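# Three arms finish hanging a door on two hinge pins

## Task

Using the given mounting spots and headings of the three arms in the scene frame (arm1 at x=-0.34 y=+0.63 z=+0.79 facing -88; arm2 at x=+0.16 y=+0.61 z=+0.76 facing -96; arm3 at x=+0.57 y=-0.36 z=+0.73 facing +179; positions in metres, heading in degrees counter-clockwise from +x), complete the mounting of a door that currently hangs from only one hinge pin. It counts as done only when both hinge pins are fully seated, no block is anywhere near the door, and the result holds without help: any arm may be used, but at the end every gripper must have released and moved away, and nothing may depend on a robot holding it.

## Robot and tools

Setup: three identical i2rt Big YAM arms named arm1, arm2 and arm3. Each has six revolute joints, a two-finger gripper, and a wrist camera (arm1_cam_wrist, arm2_cam_wrist, arm3_cam_wrist). With joints 1 and 6 at zero and the hand level and pointing forward, the camera rides on top of the hand looking toward the fingertips. Reach is about 1.0 m from the joint-1 axis. The arms act independently; a stalled arm does not pause the others. A loose object may occasionally get a brief push from outside.

Frames: there is one scene frame, origin on the floor, +z up. The foot placements and headings are those listed in the task. The hand point lies midway between the fingertips; the hand z axis runs along the fingers, and the fingers close along the hand y axis.

execute_actions: required argument actions, a list holding zero or one action. An action is an object keyed by robot name; each value has a single key joints, holding absolute joint targets by name. These are destinations, not offsets. Units and ranges: joint1_rad -2.879..2.879 (rotation about the foot, positive counter-clockwise seen from above, 0 extends the arm along its foot heading); joint2_rad 0..3.141 (shoulder; 0 means upper arm backward and about level, increasing raises it and brings it forward); joint3_rad 0..3.019 (elbow; 0 fully folded, increasing opens it); joint4_rad -1.692..1.57 (hand pitch, positive tilts fingers up); joint5_rad -1.57..1.57 (hand yaw, positive toward the arm's right); joint6_rad -2.094..2.094 (hand roll, positive clockwise seen from behind); gripper_m 0..0.093, fingertip gap in metres. The done-tolerances are ±0.045, 0.14, 0.09, 0.055, 0.03, 0.035 rad and ±0.003 m in that order. Any subset of arms and joints may appear in one action; all start together and may finish at different times, and one action lasts at most 15 s. Joints run at different speeds, so the hand can sweep a wide path between postures. Leaving a joint or an arm out does not cancel an earlier target it may still be pushing toward. An unknown key or out-of-range number rejects the whole call and nothing moves. The optional cameras argument lists camera names or "all"; omitted, null or ["all"] returns every camera, [] returns none. An empty actions list only reports state and images.

wait: seconds, 0 to 10. Commands nothing; returns state and images.

zoom_image: camera plus region [x0, y0, x1, y1] in pixels of that camera's most recent full image, origin at top-left, at most 504 by 504. Images are 616x616 fisheye.

finished_scene: scene, an integer 1 or 2. Final; it reports success and then gives the next scene's task. After a summary, start with an empty execute_actions to learn the current scene.

Reading results: joint_positions gives angles; joint torques are raw drive outputs with per-arm offset, scale and noise, nonzero even in free air. joint_status per joint: off_target (stopped short and possibly still pushing); contact_stop or time_out (target dropped, holding where it stopped, except a timed-out joint may keep a target within 0.375, 0.375, 0.113, 0.225, 0.075, 0.3 rad of its position and keep pushing; on_its_own names such joints). "joint command not followed", usually with a cause line, means a self/inter-arm collision check blocked that arm's joint targets (the gripper part still runs); those joints show not_followed and may be retried with each later action until valid targets arrive. on_its_own lists uncommanded behaviour; "held at" is a held target, not a position. To relieve pushing, command a joint to its reported position. Tiny target changes may not move a joint. A joint supporting a load slowly sags. A reported stop cancels later execute_actions, wait and finished_scene calls in the same reply.

Heat: sustained effort heats motors, even while you think. A MOTOR HOT line appears at 85 °C; at 100 °C the arm goes limp and falls (OVER-TEMPERATURE FAULT), and named keys then read limit_stop_at_motor_heat; resend those targets. Some heat carries into the next scene.

Avoid: the arms press on contact and do not stop by themselves, so avoid jamming into the door or fixtures. Robot-to-robot squeezing ends the run; the collision check ignores fingers, gripper housings and cameras and can be too late. Object contact with a robot does not count as a robot collision. Don't drop, slam or knock anything, and keep every object inside the work area.

Each tool is called after "Emit:" by a JSON object that holds its "name" and its "arguments".

## Session

Emit:
{"name": "execute_actions", "arguments": {"actions": []}}

Scene clock: 0.00 s.
Joint torques (N m, as the arm reports them, + toward a larger angle): no reading
Motor temperatures (°C, as the motors report them): arm1=[26 23 26 25 27 26] | arm2=[25 26 28 25 26 27] | arm3=[23 26 25 26 25 26]
arm1.joint_positions: joint1_rad=-0.052 joint2_rad=+0.291 joint3_rad=+1.370 joint4_rad=-1.360 joint5_rad=+0.151 joint6_rad=+0.726 gripper_m=+0.094
arm1.joint_status: not commanded
arm1.hand: x=-0.3748 y=+0.5339 z=+1.3673 quat_wxyz=(-0.518, -0.750, -0.280, +0.302) (m; scene frame)
arm2.joint_positions: joint1_rad=-0.188 joint2_rad=+0.508 joint3_rad=+1.521 joint4_rad=-1.271 joint5_rad=+0.266 joint6_rad=+0.675 gripper_m=+0.095
arm2.joint_status: not commanded
arm2.hand: x=+0.0688 y=+0.4754 z=+1.4000 quat_wxyz=(-0.445, -0.774, -0.151, +0.424) (m; scene frame)
arm3.joint_positions: joint1_rad=-0.511 joint2_rad=+0.604 joint3_rad=+1.554 joint4_rad=-1.143 joint5_rad=+0.023 joint6_rad=+0.404 gripper_m=+0.094
arm3.joint_status: not commanded
arm3.hand: x=+0.3888 y=-0.2475 z=+1.3919 quat_wxyz=(-0.048, +0.687, -0.353, -0.634) (m; scene frame)
pictures: arm1_cam_wrist, arm2_cam_wrist, arm3_cam_wrist
Images, in order (width x height): arm1_cam_wrist 616x616, arm2_cam_wrist 616x616, arm3_cam_wrist 616x616.

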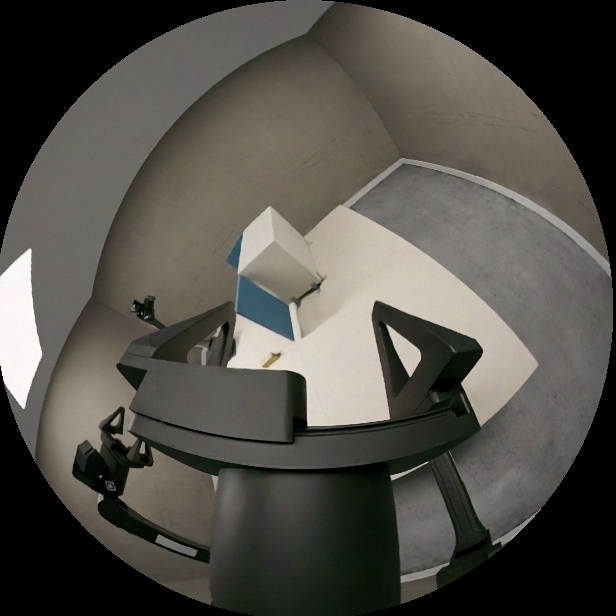

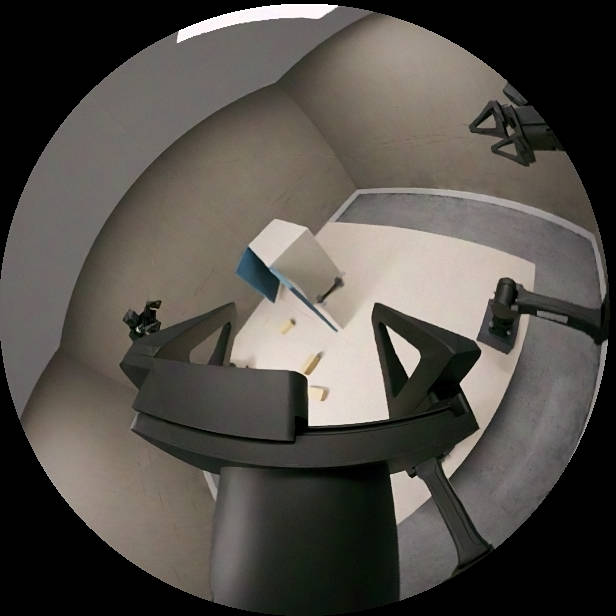

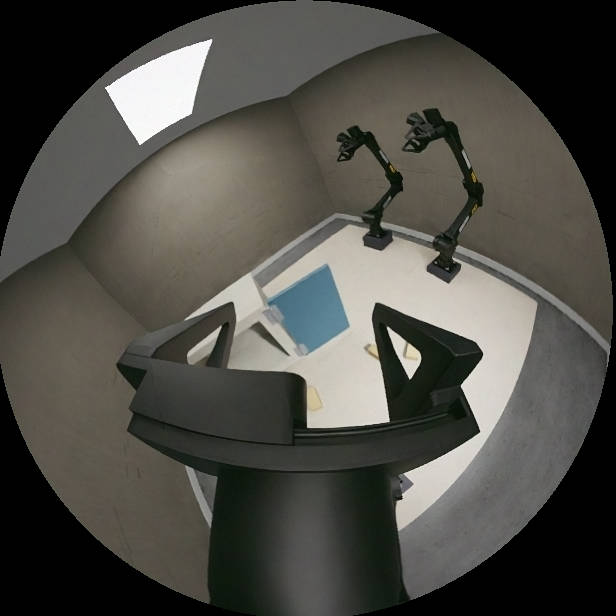

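Emit:
{"name": "zoom_image", "arguments": {"camera": "arm3_cam_wrist", "region": [170, 240, 430, 420]}}

Emit:
{"name": "zoom_image", "arguments": {"camera": "arm2_cam_wrist", "region": [220, 200, 400, 410]}}

Emit:
{"name": "zoom_image", "arguments": {"camera": "arm1_cam_wrist", "region": [200, 190, 380, 380]}}

Region (170, 240, 430, 420) of arm3_cam_wrist's 616x616 image, scaled by 1.938, with more detail than that image has; it fills the top 349 rows of this view, and the rest is white.

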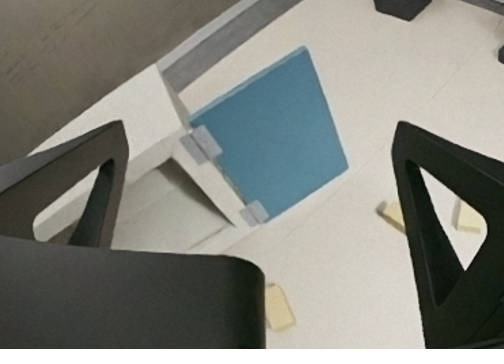

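Region (220, 200, 400, 410) of arm2_cam_wrist's 616x616 image, scaled by 2.400, with more detail than that image has; it fills the left 432 columns of this view, and the rest is white.

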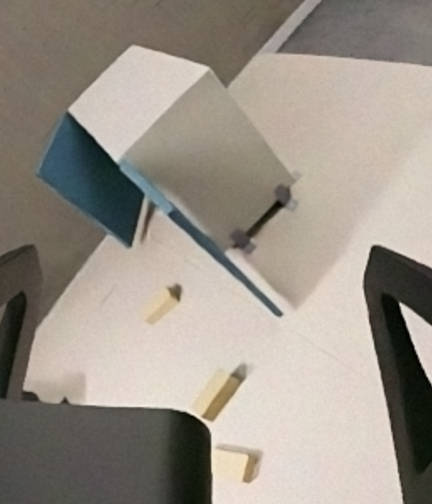

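Region (200, 190, 380, 380) of arm1_cam_wrist's 616x616 image, scaled by 2.653, with more detail than that image has; it fills the left 477 columns of this view, and the rest is white.

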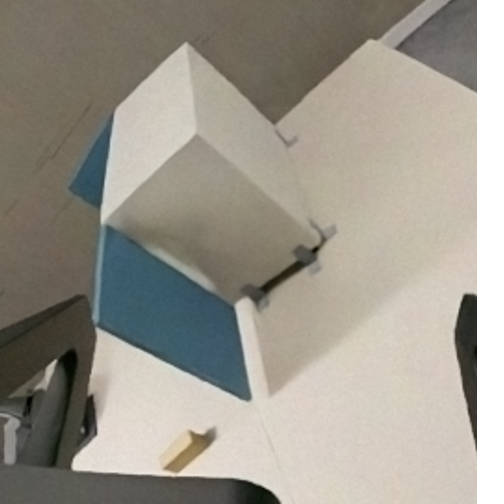

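Emit:
{"name": "execute_actions", "arguments": {"actions": [{"arm1":{"joints":{"joint1_rad":0.3,"joint2_rad":1.0,"joint3_rad":1.5,"joint4_rad":-1.2,"joint5_rad":0,"joint6_rad":0}},"arm2":{"joints":{"joint1_rad":0,"joint2_rad":1.3,"joint3_rad":1.6,"joint4_rad":-1.0,"joint5_rad":0,"joint6_rad":0}},"arm3":{"joints":{"joint1_rad":0.2,"joint2_rad":0.8,"joint3_rad":1.2,"joint4_rad":-1.0,"joint5_rad":0,"joint6_rad":0}}}]}}

Scene clock: 24.43 s.
Joint torques (N m, as the arm reports them, + toward a larger angle): arm1=[ 0.3  -5.02 10.7   1.73 -0.25 -0.2 ] | arm2=[ 0.34 -9.81 13.25  2.22 -0.11 -0.03] | arm3=[ 0.87 -1.78 11.42  2.1  -0.19 -0.02]
Motor temperatures (°C, as the motors report them): arm1=[26 24 29 25 27 26] | arm2=[25 26 30 25 26 27] | arm3=[23 26 29 26 25 26]
arm1.joint_positions: joint1_rad=+0.295 joint2_rad=+0.994 joint3_rad=+1.472 joint4_rad=-1.213 joint5_rad=+0.002 joint6_rad=+0.015 gripper_m=+0.094
arm1.joint_status: all done
arm1.hand: x=-0.2186 y=+0.2547 z=+1.2890 quat_wxyz=(-0.332, -0.538, -0.740, +0.230) (m; scene frame)
arm2.joint_positions: joint1_rad=-0.009 joint2_rad=+1.303 joint3_rad=+1.574 joint4_rad=-1.020 joint5_rad=+0.003 joint6_rad=+0.009 gripper_m=+0.095
arm2.joint_status: all done
arm2.hand: x=+0.0956 y=+0.0807 z=+1.2140 quat_wxyz=(-0.270, -0.689, -0.603, +0.298) (m; scene frame)
arm3.joint_positions: joint1_rad=+0.190 joint2_rad=+0.798 joint3_rad=+1.175 joint4_rad=-1.015 joint5_rad=+0.002 joint6_rad=+0.008 gripper_m=+0.094
arm3.joint_status: all done
arm3.hand: x=+0.2165 y=-0.4190 z=+1.1701 quat_wxyz=(+0.040, +0.890, +0.074, -0.448) (m; scene frame)
pictures: arm1_cam_wrist, arm2_cam_wrist, arm3_cam_wrist
Images, in order (width x height): arm1_cam_wrist 616x616, arm2_cam_wrist 616x616, arm3_cam_wrist 616x616.

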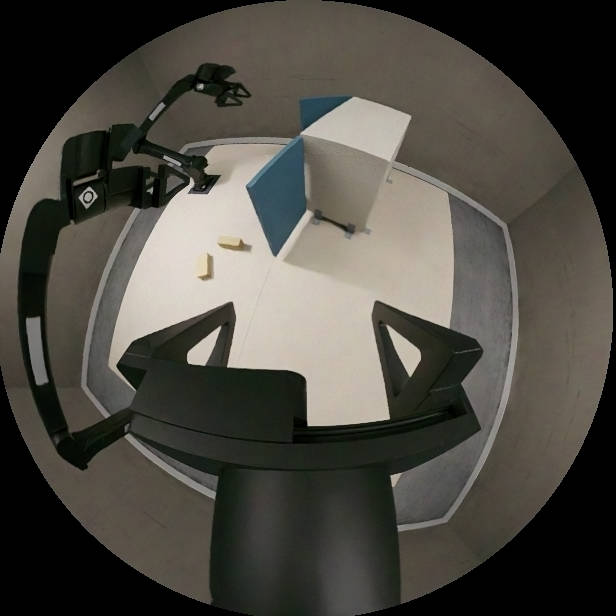

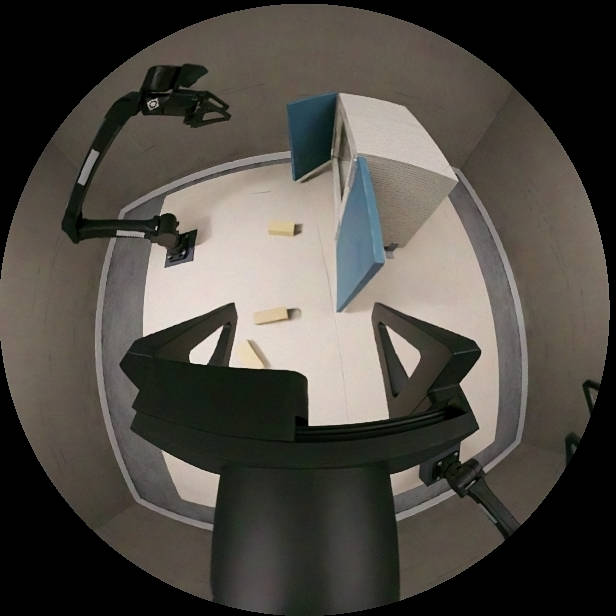

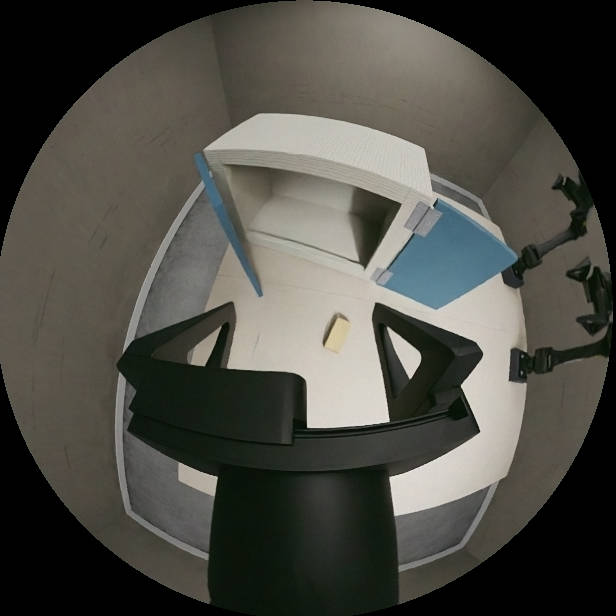

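Emit:
{"name": "zoom_image", "arguments": {"camera": "arm3_cam_wrist", "region": [360, 170, 530, 330]}}

Emit:
{"name": "zoom_image", "arguments": {"camera": "arm3_cam_wrist", "region": [170, 130, 330, 310]}}

Emit:
{"name": "zoom_image", "arguments": {"camera": "arm2_cam_wrist", "region": [260, 80, 470, 330]}}

Region (360, 170, 530, 330) of arm3_cam_wrist's 616x616 image, scaled by 2.965, with more detail than that image has; it fills the top 474 rows of this view, and the rest is white.

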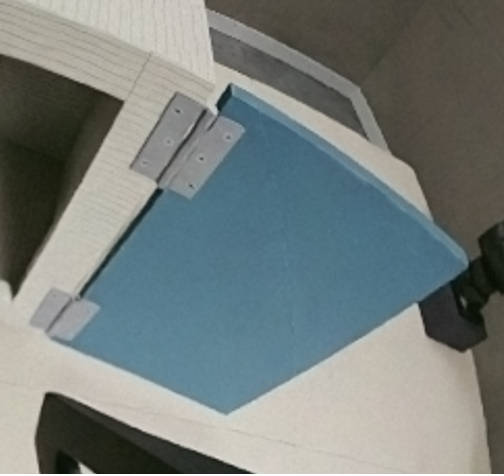

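Region (170, 130, 330, 310) of arm3_cam_wrist's 616x616 image, scaled by 2.800, with more detail than that image has.

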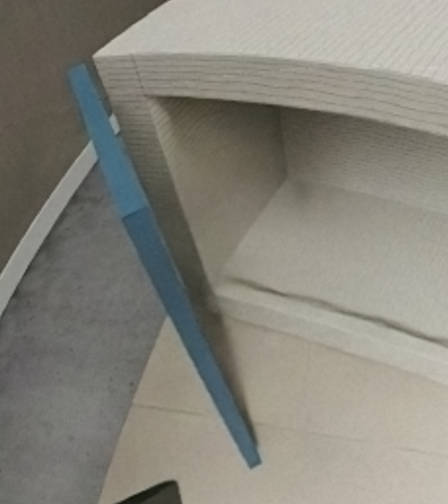

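Region (260, 80, 470, 330) of arm2_cam_wrist's 616x616 image, scaled by 2.016, with more detail than that image has; it fills the left 423 columns of this view, and the rest is white.

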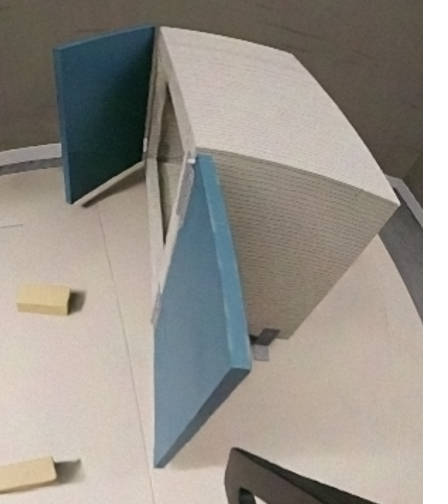

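Emit:
{"name": "execute_actions", "arguments": {"actions": [{"arm3":{"joints":{"joint1_rad":-0.25,"joint2_rad":1.1,"joint3_rad":1.3,"joint4_rad":-0.6,"joint5_rad":-0.7}},"arm2":{"joints":{"joint1_rad":0.25,"joint2_rad":1.3,"joint3_rad":1.9,"joint4_rad":-1.5}},"arm1":{"joints":{"joint1_rad":-0.2,"joint2_rad":1.5,"joint3_rad":1.9,"joint4_rad":-1.2,"joint5_rad":-0.4}}}]}}

Scene clock: 62.37 s.
Joint torques (N m, as the arm reports them, + toward a larger angle): arm1=[  0.42 -14.97  12.34   1.48  -0.49  -0.22] | arm2=[-1.8  -7.23 12.94  0.6   0.07  0.02] | arm3=[-0.09 -7.42 12.94  2.45 -0.49 -0.05]
Motor temperatures (°C, as the motors report them): arm1=[26 24 35 25 27 26] | arm2=[25 27 35 25 26 27] | arm3=[23 26 36 26 25 26]
arm1.joint_positions: joint1_rad=-0.206 joint2_rad=+1.505 joint3_rad=+1.856 joint4_rad=-1.210 joint5_rad=-0.398 joint6_rad=+0.013 gripper_m=+0.094
arm1.joint_status: all done
arm1.hand: x=-0.3776 y=+0.0492 z=+1.2595 quat_wxyz=(-0.363, -0.663, -0.640, +0.135) (m; scene frame)
arm2.joint_positions: joint1_rad=+0.262 joint2_rad=+1.289 joint3_rad=+1.862 joint4_rad=-1.480 joint5_rad=-0.001 joint6_rad=+0.007 gripper_m=+0.095
arm2.joint_status: all done
arm2.hand: x=+0.2282 y=+0.1636 z=+1.2924 quat_wxyz=(-0.253, -0.618, -0.714, +0.211) (m; scene frame)
arm3.joint_positions: joint1_rad=-0.248 joint2_rad=+1.113 joint3_rad=+1.265 joint4_rad=-0.620 joint5_rad=-0.696 joint6_rad=+0.006 gripper_m=+0.094
arm3.joint_status: all done
arm3.hand: x=+0.0811 y=-0.3394 z=+1.1918 quat_wxyz=(+0.224, +0.818, +0.069, -0.526) (m; scene frame)
pictures: arm1_cam_wrist, arm2_cam_wrist, arm3_cam_wrist
Images, in order (width x height): arm1_cam_wrist 616x616, arm2_cam_wrist 616x616, arm3_cam_wrist 616x616.

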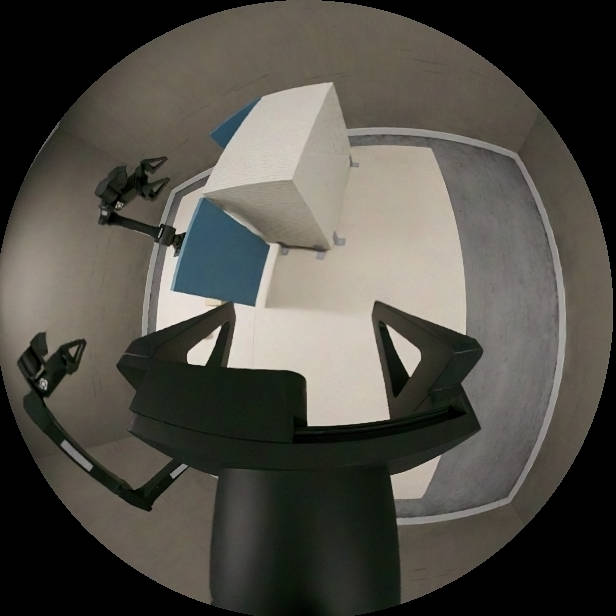

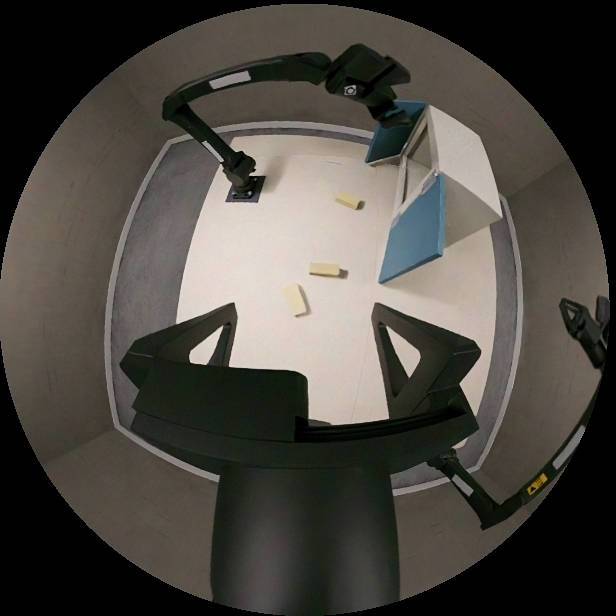

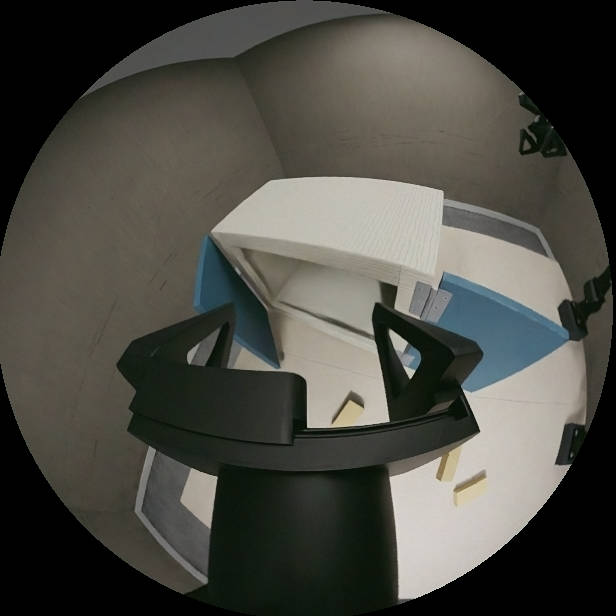

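Emit:
{"name": "zoom_image", "arguments": {"camera": "arm3_cam_wrist", "region": [185, 220, 305, 375]}}

Emit:
{"name": "zoom_image", "arguments": {"camera": "arm3_cam_wrist", "region": [380, 250, 500, 380]}}

Emit:
{"name": "zoom_image", "arguments": {"camera": "arm1_cam_wrist", "region": [160, 140, 380, 320]}}

Region (185, 220, 305, 375) of arm3_cam_wrist's 616x616 image, scaled by 3.252, with more detail than that image has; it fills the left 390 columns of this view, and the rest is white.

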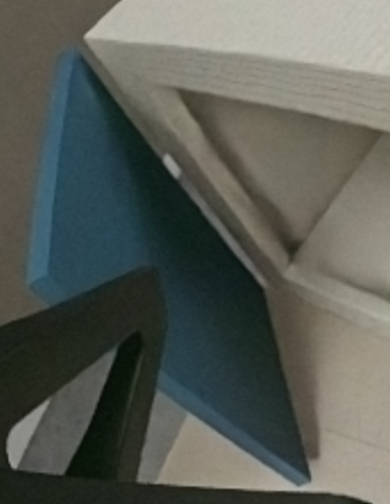

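Region (380, 250, 500, 380) of arm3_cam_wrist's 616x616 image, scaled by 3.877, with more detail than that image has; it fills the left 465 columns of this view, and the rest is white.

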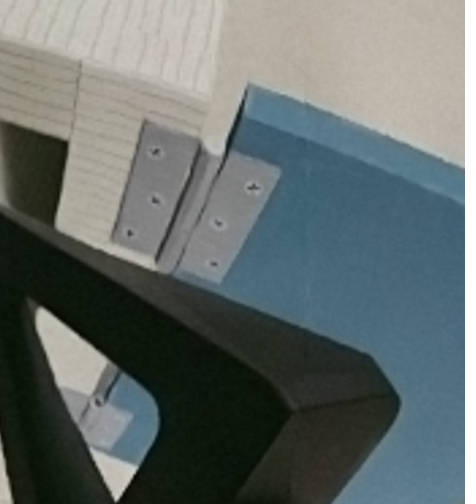

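Region (160, 140, 380, 320) of arm1_cam_wrist's 616x616 image, scaled by 2.291, with more detail than that image has; it fills the top 412 rows of this view, and the rest is white.

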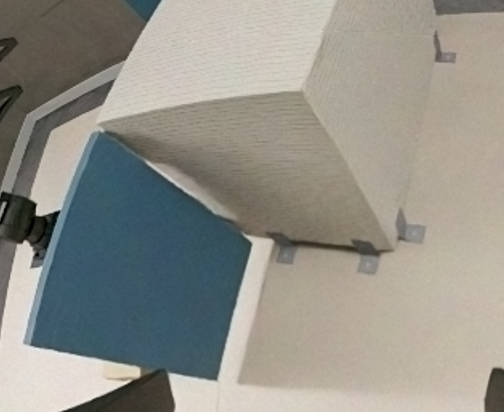

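Emit:
{"name": "execute_actions", "arguments": {"actions": [{"arm3":{"joints":{"joint4_rad":-0.75,"joint5_rad":0}}}], "cameras": ["arm3_cam_wrist"]}}

Emit:
{"name": "zoom_image", "arguments": {"camera": "arm3_cam_wrist", "region": [240, 130, 480, 330]}}

Scene clock: 96.43 s.
Joint torques (N m, as the arm reports them, + toward a larger angle): arm1=[  0.07 -14.54  12.27   1.51  -0.5   -0.21] | arm2=[-1.53 -7.11 12.8   0.64  0.07  0.04] | arm3=[ 0.12 -7.36 13.04  1.31  0.03 -0.01]
Motor temperatures (°C, as the motors report them): arm1=[26 25 38 25 27 26] | arm2=[25 27 35 25 26 27] | arm3=[23 27 39 26 25 26]
arm1.joint_positions: joint1_rad=-0.206 joint2_rad=+1.505 joint3_rad=+1.856 joint4_rad=-1.210 joint5_rad=-0.398 joint6_rad=+0.013 gripper_m=+0.094
arm1.joint_status: not commanded
arm1.hand: x=-0.3776 y=+0.0492 z=+1.2595 quat_wxyz=(-0.363, -0.663, -0.640, +0.135) (m; scene frame)
arm2.joint_positions: joint1_rad=+0.262 joint2_rad=+1.289 joint3_rad=+1.862 joint4_rad=-1.480 joint5_rad=-0.001 joint6_rad=+0.007 gripper_m=+0.095
arm2.joint_status: not commanded
arm2.hand: x=+0.2282 y=+0.1636 z=+1.2924 quat_wxyz=(-0.253, -0.618, -0.714, +0.211) (m; scene frame)
arm3.joint_positions: joint1_rad=-0.248 joint2_rad=+1.113 joint3_rad=+1.265 joint4_rad=-0.739 joint5_rad=-0.004 joint6_rad=+0.006 gripper_m=+0.094
arm3.joint_status: all done
arm3.hand: x=+0.0896 y=-0.2282 z=+1.1485 quat_wxyz=(-0.059, +0.874, -0.117, -0.468) (m; scene frame)
pictures: arm3_cam_wrist
Images, in order (width x height): arm3_cam_wrist 616x616.

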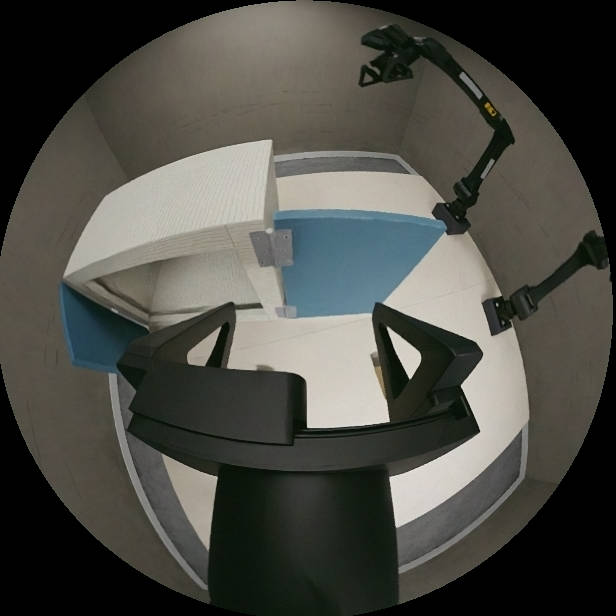

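Region (240, 130, 480, 330) of arm3_cam_wrist's 616x616 image, scaled by 2.100, with more detail than that image has.

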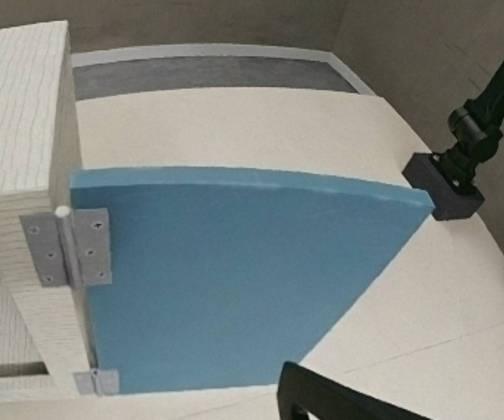

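Emit:
{"name": "zoom_image", "arguments": {"camera": "arm3_cam_wrist", "region": [255, 285, 325, 330]}}

Emit:
{"name": "zoom_image", "arguments": {"camera": "arm3_cam_wrist", "region": [240, 200, 310, 280]}}

Region (255, 285, 325, 330) of arm3_cam_wrist's 616x616 image, scaled by 7.200, with more detail than that image has; it fills the top 324 rows of this view, and the rest is white.

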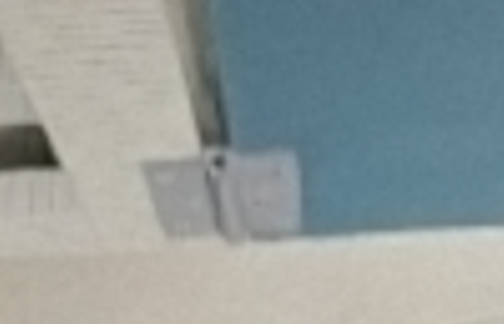

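Region (240, 200, 310, 280) of arm3_cam_wrist's 616x616 image, scaled by 6.300, with more detail than that image has; it fills the left 441 columns of this view, and the rest is white.

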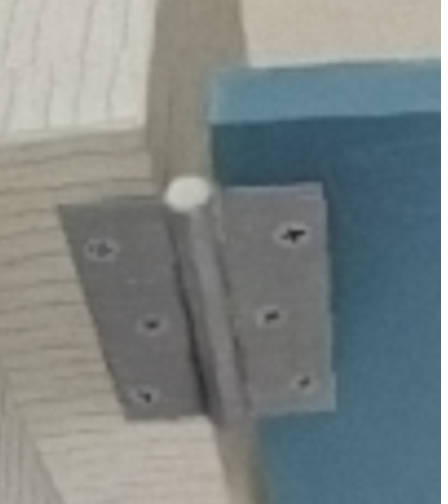

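Emit:
{"name": "execute_actions", "arguments": {"actions": [{"arm3":{"joints":{"joint1_rad":-0.1,"joint4_rad":-0.9,"joint5_rad":-0.9}},"arm2":{"joints":{"joint1_rad":0.1,"joint2_rad":1.4,"joint3_rad":1.5,"joint4_rad":-1.3}}}], "cameras": ["arm3_cam_wrist","arm2_cam_wrist"]}}

Scene clock: 113.03 s.
Joint torques (N m, as the arm reports them, + toward a larger angle): arm1=[  0.45 -14.55  12.23   1.51  -0.5   -0.21] | arm2=[  0.27 -11.47  11.84   1.78   0.05   0.02] | arm3=[-0.04 -7.63 12.82  0.97 -0.64 -0.03]
Motor temperatures (°C, as the motors report them): arm1=[26 26 39 25 27 26] | arm2=[25 27 36 25 26 27] | arm3=[23 27 41 26 25 26]
arm1.joint_positions: joint1_rad=-0.206 joint2_rad=+1.505 joint3_rad=+1.856 joint4_rad=-1.210 joint5_rad=-0.398 joint6_rad=+0.013 gripper_m=+0.094
arm1.joint_status: not commanded
arm1.hand: x=-0.3776 y=+0.0492 z=+1.2595 quat_wxyz=(-0.363, -0.663, -0.640, +0.135) (m; scene frame)
arm2.joint_positions: joint1_rad=+0.093 joint2_rad=+1.412 joint3_rad=+1.486 joint4_rad=-1.323 joint5_rad=-0.001 joint6_rad=+0.007 gripper_m=+0.095
arm2.joint_status: all done
arm2.hand: x=+0.1525 y=+0.1236 z=+1.0760 quat_wxyz=(-0.118, -0.706, -0.689, +0.113) (m; scene frame)
arm3.joint_positions: joint1_rad=-0.099 joint2_rad=+1.113 joint3_rad=+1.265 joint4_rad=-0.889 joint5_rad=-0.896 joint6_rad=+0.006 gripper_m=+0.094
arm3.joint_status: all done
arm3.hand: x=+0.1302 y=-0.4417 z=+1.1627 quat_wxyz=(+0.375, +0.833, +0.125, -0.386) (m; scene frame)
pictures: arm2_cam_wrist, arm3_cam_wrist
Images, in order (width x height): arm2_cam_wrist 616x616, arm3_cam_wrist 616x616.

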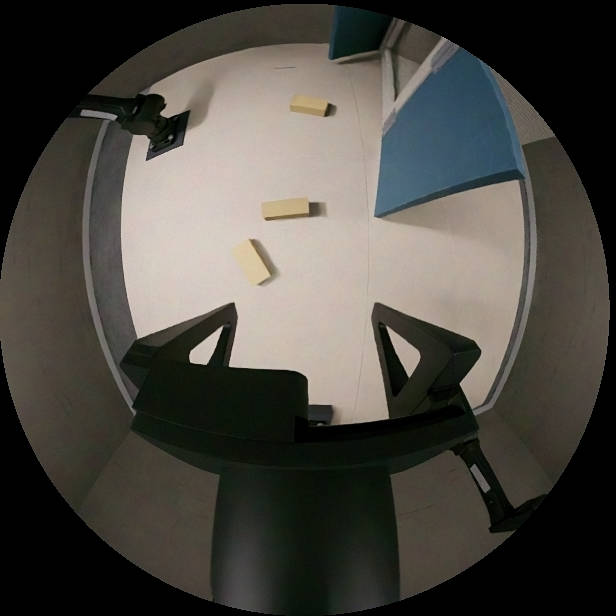

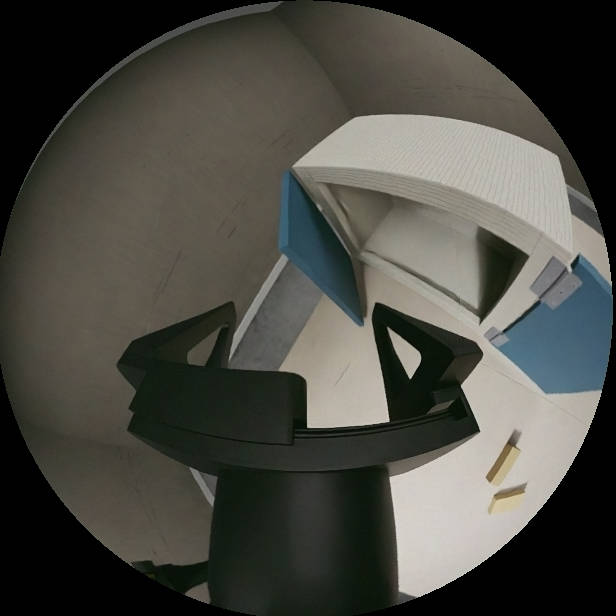

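Emit:
{"name": "zoom_image", "arguments": {"camera": "arm2_cam_wrist", "region": [250, 30, 410, 130]}}

Emit:
{"name": "zoom_image", "arguments": {"camera": "arm3_cam_wrist", "region": [270, 150, 410, 330]}}

Region (250, 30, 410, 130) of arm2_cam_wrist's 616x616 image, scaled by 3.150, with more detail than that image has; it fills the top 315 rows of this view, and the rest is white.

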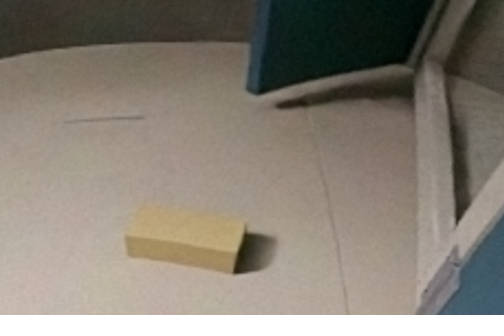

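Region (270, 150, 410, 330) of arm3_cam_wrist's 616x616 image, scaled by 2.800, with more detail than that image has.

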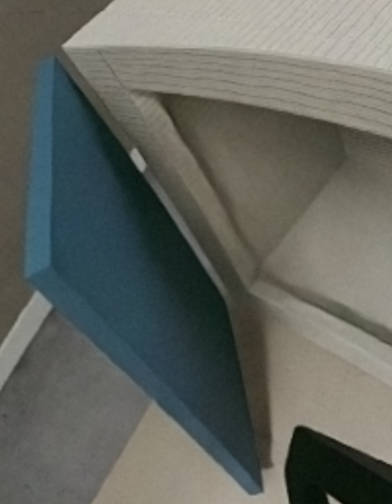

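Emit:
{"name": "execute_actions", "arguments": {"actions": [{"arm3":{"joints":{"joint4_rad":-1.4,"joint5_rad":0,"joint3_rad":1.2}}}], "cameras": []}}

Emit:
{"name": "execute_actions", "arguments": {"actions": [{"arm3":{"joints":{"joint1_rad":0.62}}}], "cameras": ["arm3_cam_wrist"]}}

Scene clock: 143.07 s.
Joint torques (N m, as the arm reports them, + toward a larger angle): arm1=[  0.36 -14.45  12.24   1.53  -0.5   -0.22] | arm2=[  0.16 -11.46  11.94   1.7    0.06   0.03] | arm3=[ 0.14 -6.09  9.64  0.44  0.04 -0.02]
Motor temperatures (°C, as the motors report them): arm1=[26 26 40 25 27 26] | arm2=[25 28 36 25 26 27] | arm3=[23 28 41 26 25 26]
arm1.joint_positions: joint1_rad=-0.206 joint2_rad=+1.505 joint3_rad=+1.856 joint4_rad=-1.210 joint5_rad=-0.398 joint6_rad=+0.013 gripper_m=+0.094
arm1.joint_status: not commanded
arm1.hand: x=-0.3776 y=+0.0492 z=+1.2595 quat_wxyz=(-0.363, -0.663, -0.640, +0.135) (m; scene frame)
arm2.joint_positions: joint1_rad=+0.093 joint2_rad=+1.412 joint3_rad=+1.486 joint4_rad=-1.323 joint5_rad=-0.001 joint6_rad=+0.007 gripper_m=+0.095
arm2.joint_status: not commanded
arm2.hand: x=+0.1525 y=+0.1236 z=+1.0760 quat_wxyz=(-0.118, -0.706, -0.689, +0.113) (m; scene frame)
arm3.joint_positions: joint1_rad=-0.099 joint2_rad=+1.108 joint3_rad=+1.197 joint4_rad=-1.389 joint5_rad=-0.004 joint6_rad=+0.005 gripper_m=+0.094
arm3.joint_status: all done
arm3.hand: x=+0.2127 y=-0.3167 z=+1.0236 quat_wxyz=(-0.006, +0.989, -0.059, -0.135) (m; scene frame)
pictures: none
No camera images: the call's "cameras" was empty. Leave "cameras" out to get every camera's image.

Scene clock: 144.37 s.
Joint torques (N m, as the arm reports them, + toward a larger angle): arm1=[  0.35 -14.64  12.28   1.52  -0.51  -0.22] | arm2=[  0.29 -11.39  11.8    1.64   0.08   0.  ] | arm3=[ 1.09 -6.07  9.45  0.49 -0.07 -0.01]
Motor temperatures (°C, as the motors report them): arm1=[26 26 40 25 27 26] | arm2=[25 28 36 25 26 27] | arm3=[23 28 41 26 25 26]
arm1.joint_positions: joint1_rad=-0.206 joint2_rad=+1.505 joint3_rad=+1.856 joint4_rad=-1.210 joint5_rad=-0.398 joint6_rad=+0.013 gripper_m=+0.094
arm1.joint_status: not commanded
arm1.hand: x=-0.3776 y=+0.0492 z=+1.2595 quat_wxyz=(-0.363, -0.663, -0.640, +0.135) (m; scene frame)
arm2.joint_positions: joint1_rad=+0.093 joint2_rad=+1.412 joint3_rad=+1.486 joint4_rad=-1.323 joint5_rad=-0.001 joint6_rad=+0.007 gripper_m=+0.095
arm2.joint_status: not commanded
arm2.hand: x=+0.1525 y=+0.1236 z=+1.0760 quat_wxyz=(-0.118, -0.706, -0.689, +0.113) (m; scene frame)
arm3.joint_positions: joint1_rad=+0.612 joint2_rad=+1.108 joint3_rad=+1.197 joint4_rad=-1.389 joint5_rad=-0.002 joint6_rad=+0.005 gripper_m=+0.094
arm3.joint_status: all done
arm3.hand: x=+0.2723 y=-0.5594 z=+1.0234 quat_wxyz=(+0.040, +0.948, +0.289, -0.128) (m; scene frame)
pictures: arm3_cam_wrist
Images, in order (width x height): arm3_cam_wrist 616x616.

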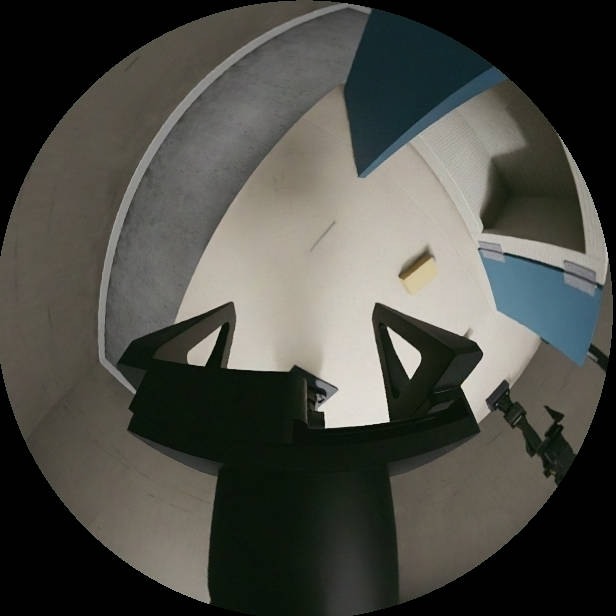

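Emit:
{"name": "zoom_image", "arguments": {"camera": "arm3_cam_wrist", "region": [290, 190, 370, 270]}}

Emit:
{"name": "zoom_image", "arguments": {"camera": "arm3_cam_wrist", "region": [340, 60, 610, 330]}}

Region (290, 190, 370, 270) of arm3_cam_wrist's 616x616 image, scaled by 6.300, with more detail than that image has.

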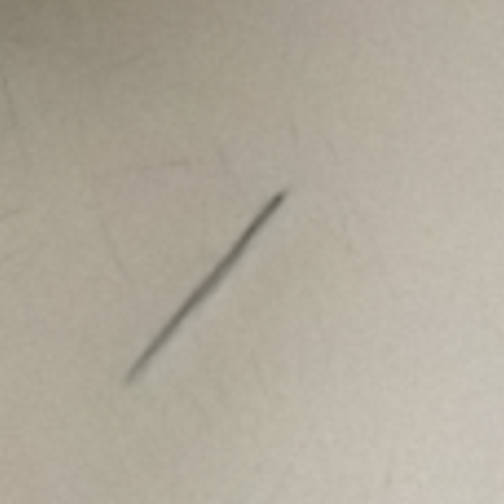

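Region (340, 60, 610, 330) of arm3_cam_wrist's 616x616 image, scaled by 1.867, with more detail than that image has.

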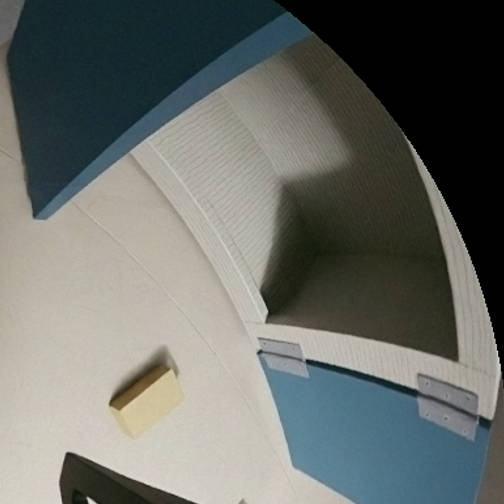

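Emit:
{"name": "execute_actions", "arguments": {"actions": [{"arm3":{"joints":{"joint1_rad":0.95,"joint2_rad":1.3,"joint4_rad":-0.5,"joint5_rad":0.9}}}], "cameras": ["arm3_cam_wrist"]}}

Scene clock: 157.00 s.
Joint torques (N m, as the arm reports them, + toward a larger angle): arm1=[  0.28 -14.52  12.28   1.55  -0.5   -0.23] | arm2=[ -0.17 -11.79  11.79   1.83   0.07   0.04] | arm3=[ -0.09 -10.74  10.6    2.21   0.38   0.04]
Motor temperatures (°C, as the motors report them): arm1=[26 26 41 25 27 26] | arm2=[25 28 36 25 26 27] | arm3=[23 28 39 26 25 26]
arm1.joint_positions: joint1_rad=-0.206 joint2_rad=+1.505 joint3_rad=+1.856 joint4_rad=-1.210 joint5_rad=-0.398 joint6_rad=+0.013 gripper_m=+0.094
arm1.joint_status: not commanded
arm1.hand: x=-0.3776 y=+0.0492 z=+1.2595 quat_wxyz=(-0.363, -0.663, -0.640, +0.135) (m; scene frame)
arm2.joint_positions: joint1_rad=+0.093 joint2_rad=+1.412 joint3_rad=+1.486 joint4_rad=-1.323 joint5_rad=-0.001 joint6_rad=+0.007 gripper_m=+0.095
arm2.joint_status: not commanded
arm2.hand: x=+0.1525 y=+0.1236 z=+1.0760 quat_wxyz=(-0.118, -0.706, -0.689, +0.113) (m; scene frame)
arm3.joint_positions: joint1_rad=+0.955 joint2_rad=+1.319 joint3_rad=+1.190 joint4_rad=-0.520 joint5_rad=+0.896 joint6_rad=+0.004 gripper_m=+0.094
arm3.joint_status: all done
arm3.hand: x=+0.1562 y=-0.6949 z=+1.0819 quat_wxyz=(-0.164, +0.808, +0.192, -0.533) (m; scene frame)
pictures: arm3_cam_wrist
Images, in order (width x height): arm3_cam_wrist 616x616.

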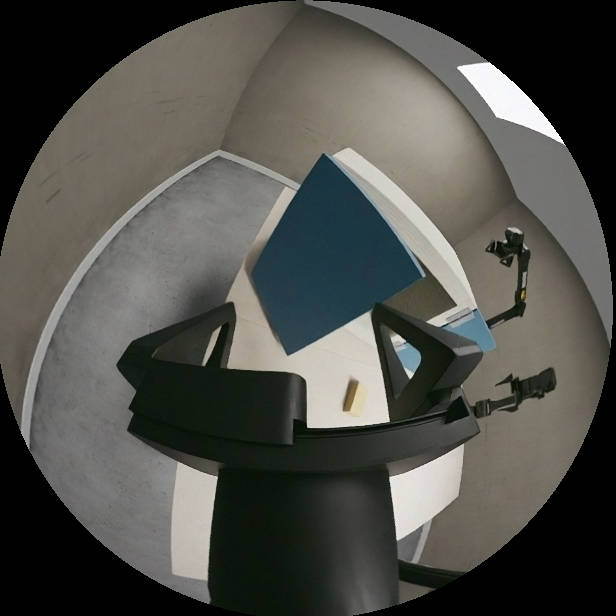

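Emit:
{"name": "execute_actions", "arguments": {"actions": [{"arm3":{"joints":{"joint2_rad":1.0,"joint4_rad":-1.2,"joint5_rad":0}}}], "cameras": []}}

Emit:
{"name": "execute_actions", "arguments": {"actions": [{"arm3":{"joints":{"joint1_rad":-0.2}}}], "cameras": []}}

Emit:
{"name": "execute_actions", "arguments": {"actions": [{"arm3":{"joints":{"joint2_rad":1.4,"joint3_rad":1.35,"joint4_rad":-0.3,"joint5_rad":-1.2}}}], "cameras": ["arm3_cam_wrist"]}}

Scene clock: 194.00 s.
Joint torques (N m, as the arm reports them, + toward a larger angle): arm1=[  0.29 -14.64  12.26   1.5   -0.5   -0.21] | arm2=[ -0.2  -11.72  11.93   1.86   0.07   0.04] | arm3=[-0.21 -4.36 10.36  0.83 -0.29 -0.02]
Motor temperatures (°C, as the motors report them): arm1=[26 26 42 25 27 26] | arm2=[25 28 37 25 26 27] | arm3=[23 29 40 26 25 26]
arm1.joint_positions: joint1_rad=-0.206 joint2_rad=+1.505 joint3_rad=+1.856 joint4_rad=-1.210 joint5_rad=-0.398 joint6_rad=+0.013 gripper_m=+0.094
arm1.joint_status: not commanded
arm1.hand: x=-0.3776 y=+0.0492 z=+1.2595 quat_wxyz=(-0.363, -0.663, -0.640, +0.135) (m; scene frame)
arm2.joint_positions: joint1_rad=+0.093 joint2_rad=+1.412 joint3_rad=+1.486 joint4_rad=-1.323 joint5_rad=-0.001 joint6_rad=+0.007 gripper_m=+0.095
arm2.joint_status: not commanded
arm2.hand: x=+0.1525 y=+0.1236 z=+1.0760 quat_wxyz=(-0.118, -0.706, -0.689, +0.113) (m; scene frame)
arm3.joint_positions: joint1_rad=+0.955 joint2_rad=+0.995 joint3_rad=+1.190 joint4_rad=-1.189 joint5_rad=+0.004 joint6_rad=+0.004 gripper_m=+0.094
arm3.joint_status: all done
arm3.hand: x=+0.3437 y=-0.6647 z=+1.0794 quat_wxyz=(+0.127, +0.856, +0.431, -0.254) (m; scene frame)
pictures: none
No camera images: the call's "cameras" was empty. Leave "cameras" out to get every camera's image.

Scene clock: 195.57 s.
Joint torques (N m, as the arm reports them, + toward a larger angle): arm1=[  0.28 -14.64  12.24   1.55  -0.51  -0.22] | arm2=[  0.22 -11.51  11.79   1.7    0.07   0.02] | arm3=[-0.37 -4.11 10.38  0.95 -0.17  0.  ]
Motor temperatures (°C, as the motors report them): arm1=[26 26 42 25 27 26] | arm2=[25 28 37 25 26 27] | arm3=[23 29 40 26 25 26]
arm1.joint_positions: joint1_rad=-0.206 joint2_rad=+1.505 joint3_rad=+1.856 joint4_rad=-1.210 joint5_rad=-0.398 joint6_rad=+0.013 gripper_m=+0.094
arm1.joint_status: not commanded
arm1.hand: x=-0.3776 y=+0.0492 z=+1.2595 quat_wxyz=(-0.363, -0.663, -0.640, +0.135) (m; scene frame)
arm2.joint_positions: joint1_rad=+0.093 joint2_rad=+1.412 joint3_rad=+1.486 joint4_rad=-1.323 joint5_rad=-0.001 joint6_rad=+0.007 gripper_m=+0.095
arm2.joint_status: not commanded
arm2.hand: x=+0.1525 y=+0.1236 z=+1.0760 quat_wxyz=(-0.118, -0.706, -0.689, +0.113) (m; scene frame)
arm3.joint_positions: joint1_rad=-0.192 joint2_rad=+0.995 joint3_rad=+1.190 joint4_rad=-1.189 joint5_rad=+0.001 joint6_rad=+0.004 gripper_m=+0.094
arm3.joint_status: all done
arm3.hand: x=+0.1969 y=-0.2782 z=+1.0797 quat_wxyz=(-0.030, +0.953, -0.102, -0.283) (m; scene frame)
pictures: none
No camera images: the call's "cameras" was empty. Leave "cameras" out to get every camera's image.

Scene clock: 197.13 s.
Joint torques (N m, as the arm reports them, + toward a larger angle): arm1=[  0.3  -14.52  12.25   1.5   -0.5   -0.22] | arm2=[  0.3  -11.62  11.9    1.85   0.03   0.03] | arm3=[ -0.58 -11.42  12.89   2.03  -0.59  -0.03]
Motor temperatures (°C, as the motors report them): arm1=[26 27 42 25 27 26] | arm2=[25 28 37 25 26 27] | arm3=[23 29 40 26 25 26]
arm1.joint_positions: joint1_rad=-0.206 joint2_rad=+1.505 joint3_rad=+1.856 joint4_rad=-1.210 joint5_rad=-0.398 joint6_rad=+0.013 gripper_m=+0.094
arm1.joint_status: not commanded
arm1.hand: x=-0.3776 y=+0.0492 z=+1.2595 quat_wxyz=(-0.363, -0.663, -0.640, +0.135) (m; scene frame)
arm2.joint_positions: joint1_rad=+0.093 joint2_rad=+1.412 joint3_rad=+1.486 joint4_rad=-1.323 joint5_rad=-0.001 joint6_rad=+0.007 gripper_m=+0.095
arm2.joint_status: not commanded
arm2.hand: x=+0.1525 y=+0.1236 z=+1.0760 quat_wxyz=(-0.118, -0.706, -0.689, +0.113) (m; scene frame)
arm3.joint_positions: joint1_rad=-0.192 joint2_rad=+1.416 joint3_rad=+1.314 joint4_rad=-0.320 joint5_rad=-1.196 joint6_rad=+0.004 gripper_m=+0.094
arm3.joint_status: all done
arm3.hand: x=+0.0131 y=-0.4031 z=+1.1469 quat_wxyz=(+0.424, +0.723, +0.231, -0.495) (m; scene frame)
pictures: arm3_cam_wrist
Images, in order (width x height): arm3_cam_wrist 616x616.

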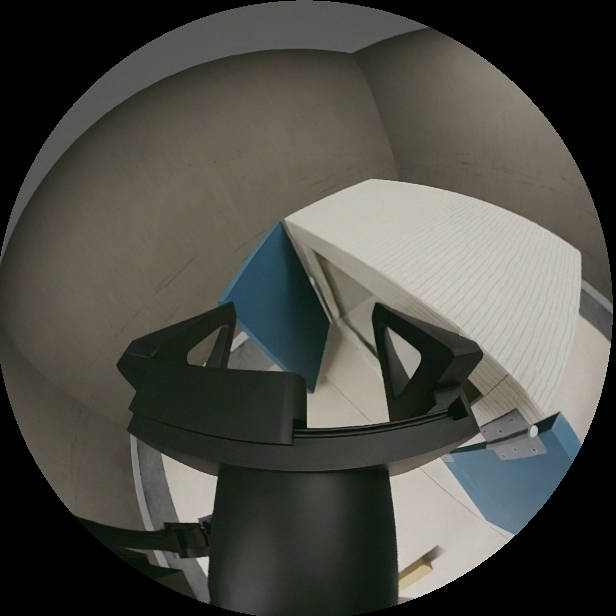

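Emit:
{"name": "zoom_image", "arguments": {"camera": "arm3_cam_wrist", "region": [260, 210, 370, 340]}}

Emit:
{"name": "zoom_image", "arguments": {"camera": "arm3_cam_wrist", "region": [430, 390, 590, 500]}}

Region (260, 210, 370, 340) of arm3_cam_wrist's 616x616 image, scaled by 3.877, with more detail than that image has; it fills the left 426 columns of this view, and the rest is white.

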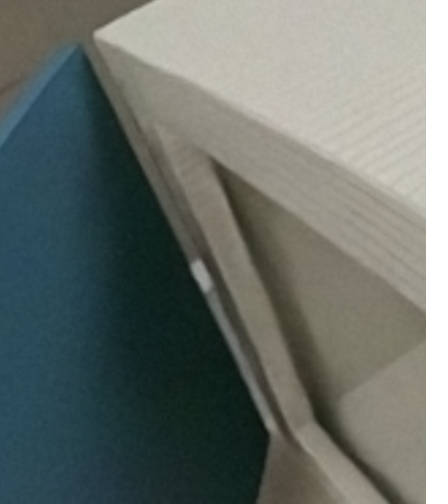

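Region (430, 390, 590, 500) of arm3_cam_wrist's 616x616 image, scaled by 3.150, with more detail than that image has; it fills the top 346 rows of this view, and the rest is white.

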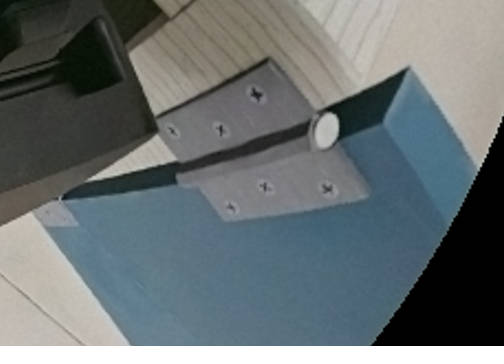

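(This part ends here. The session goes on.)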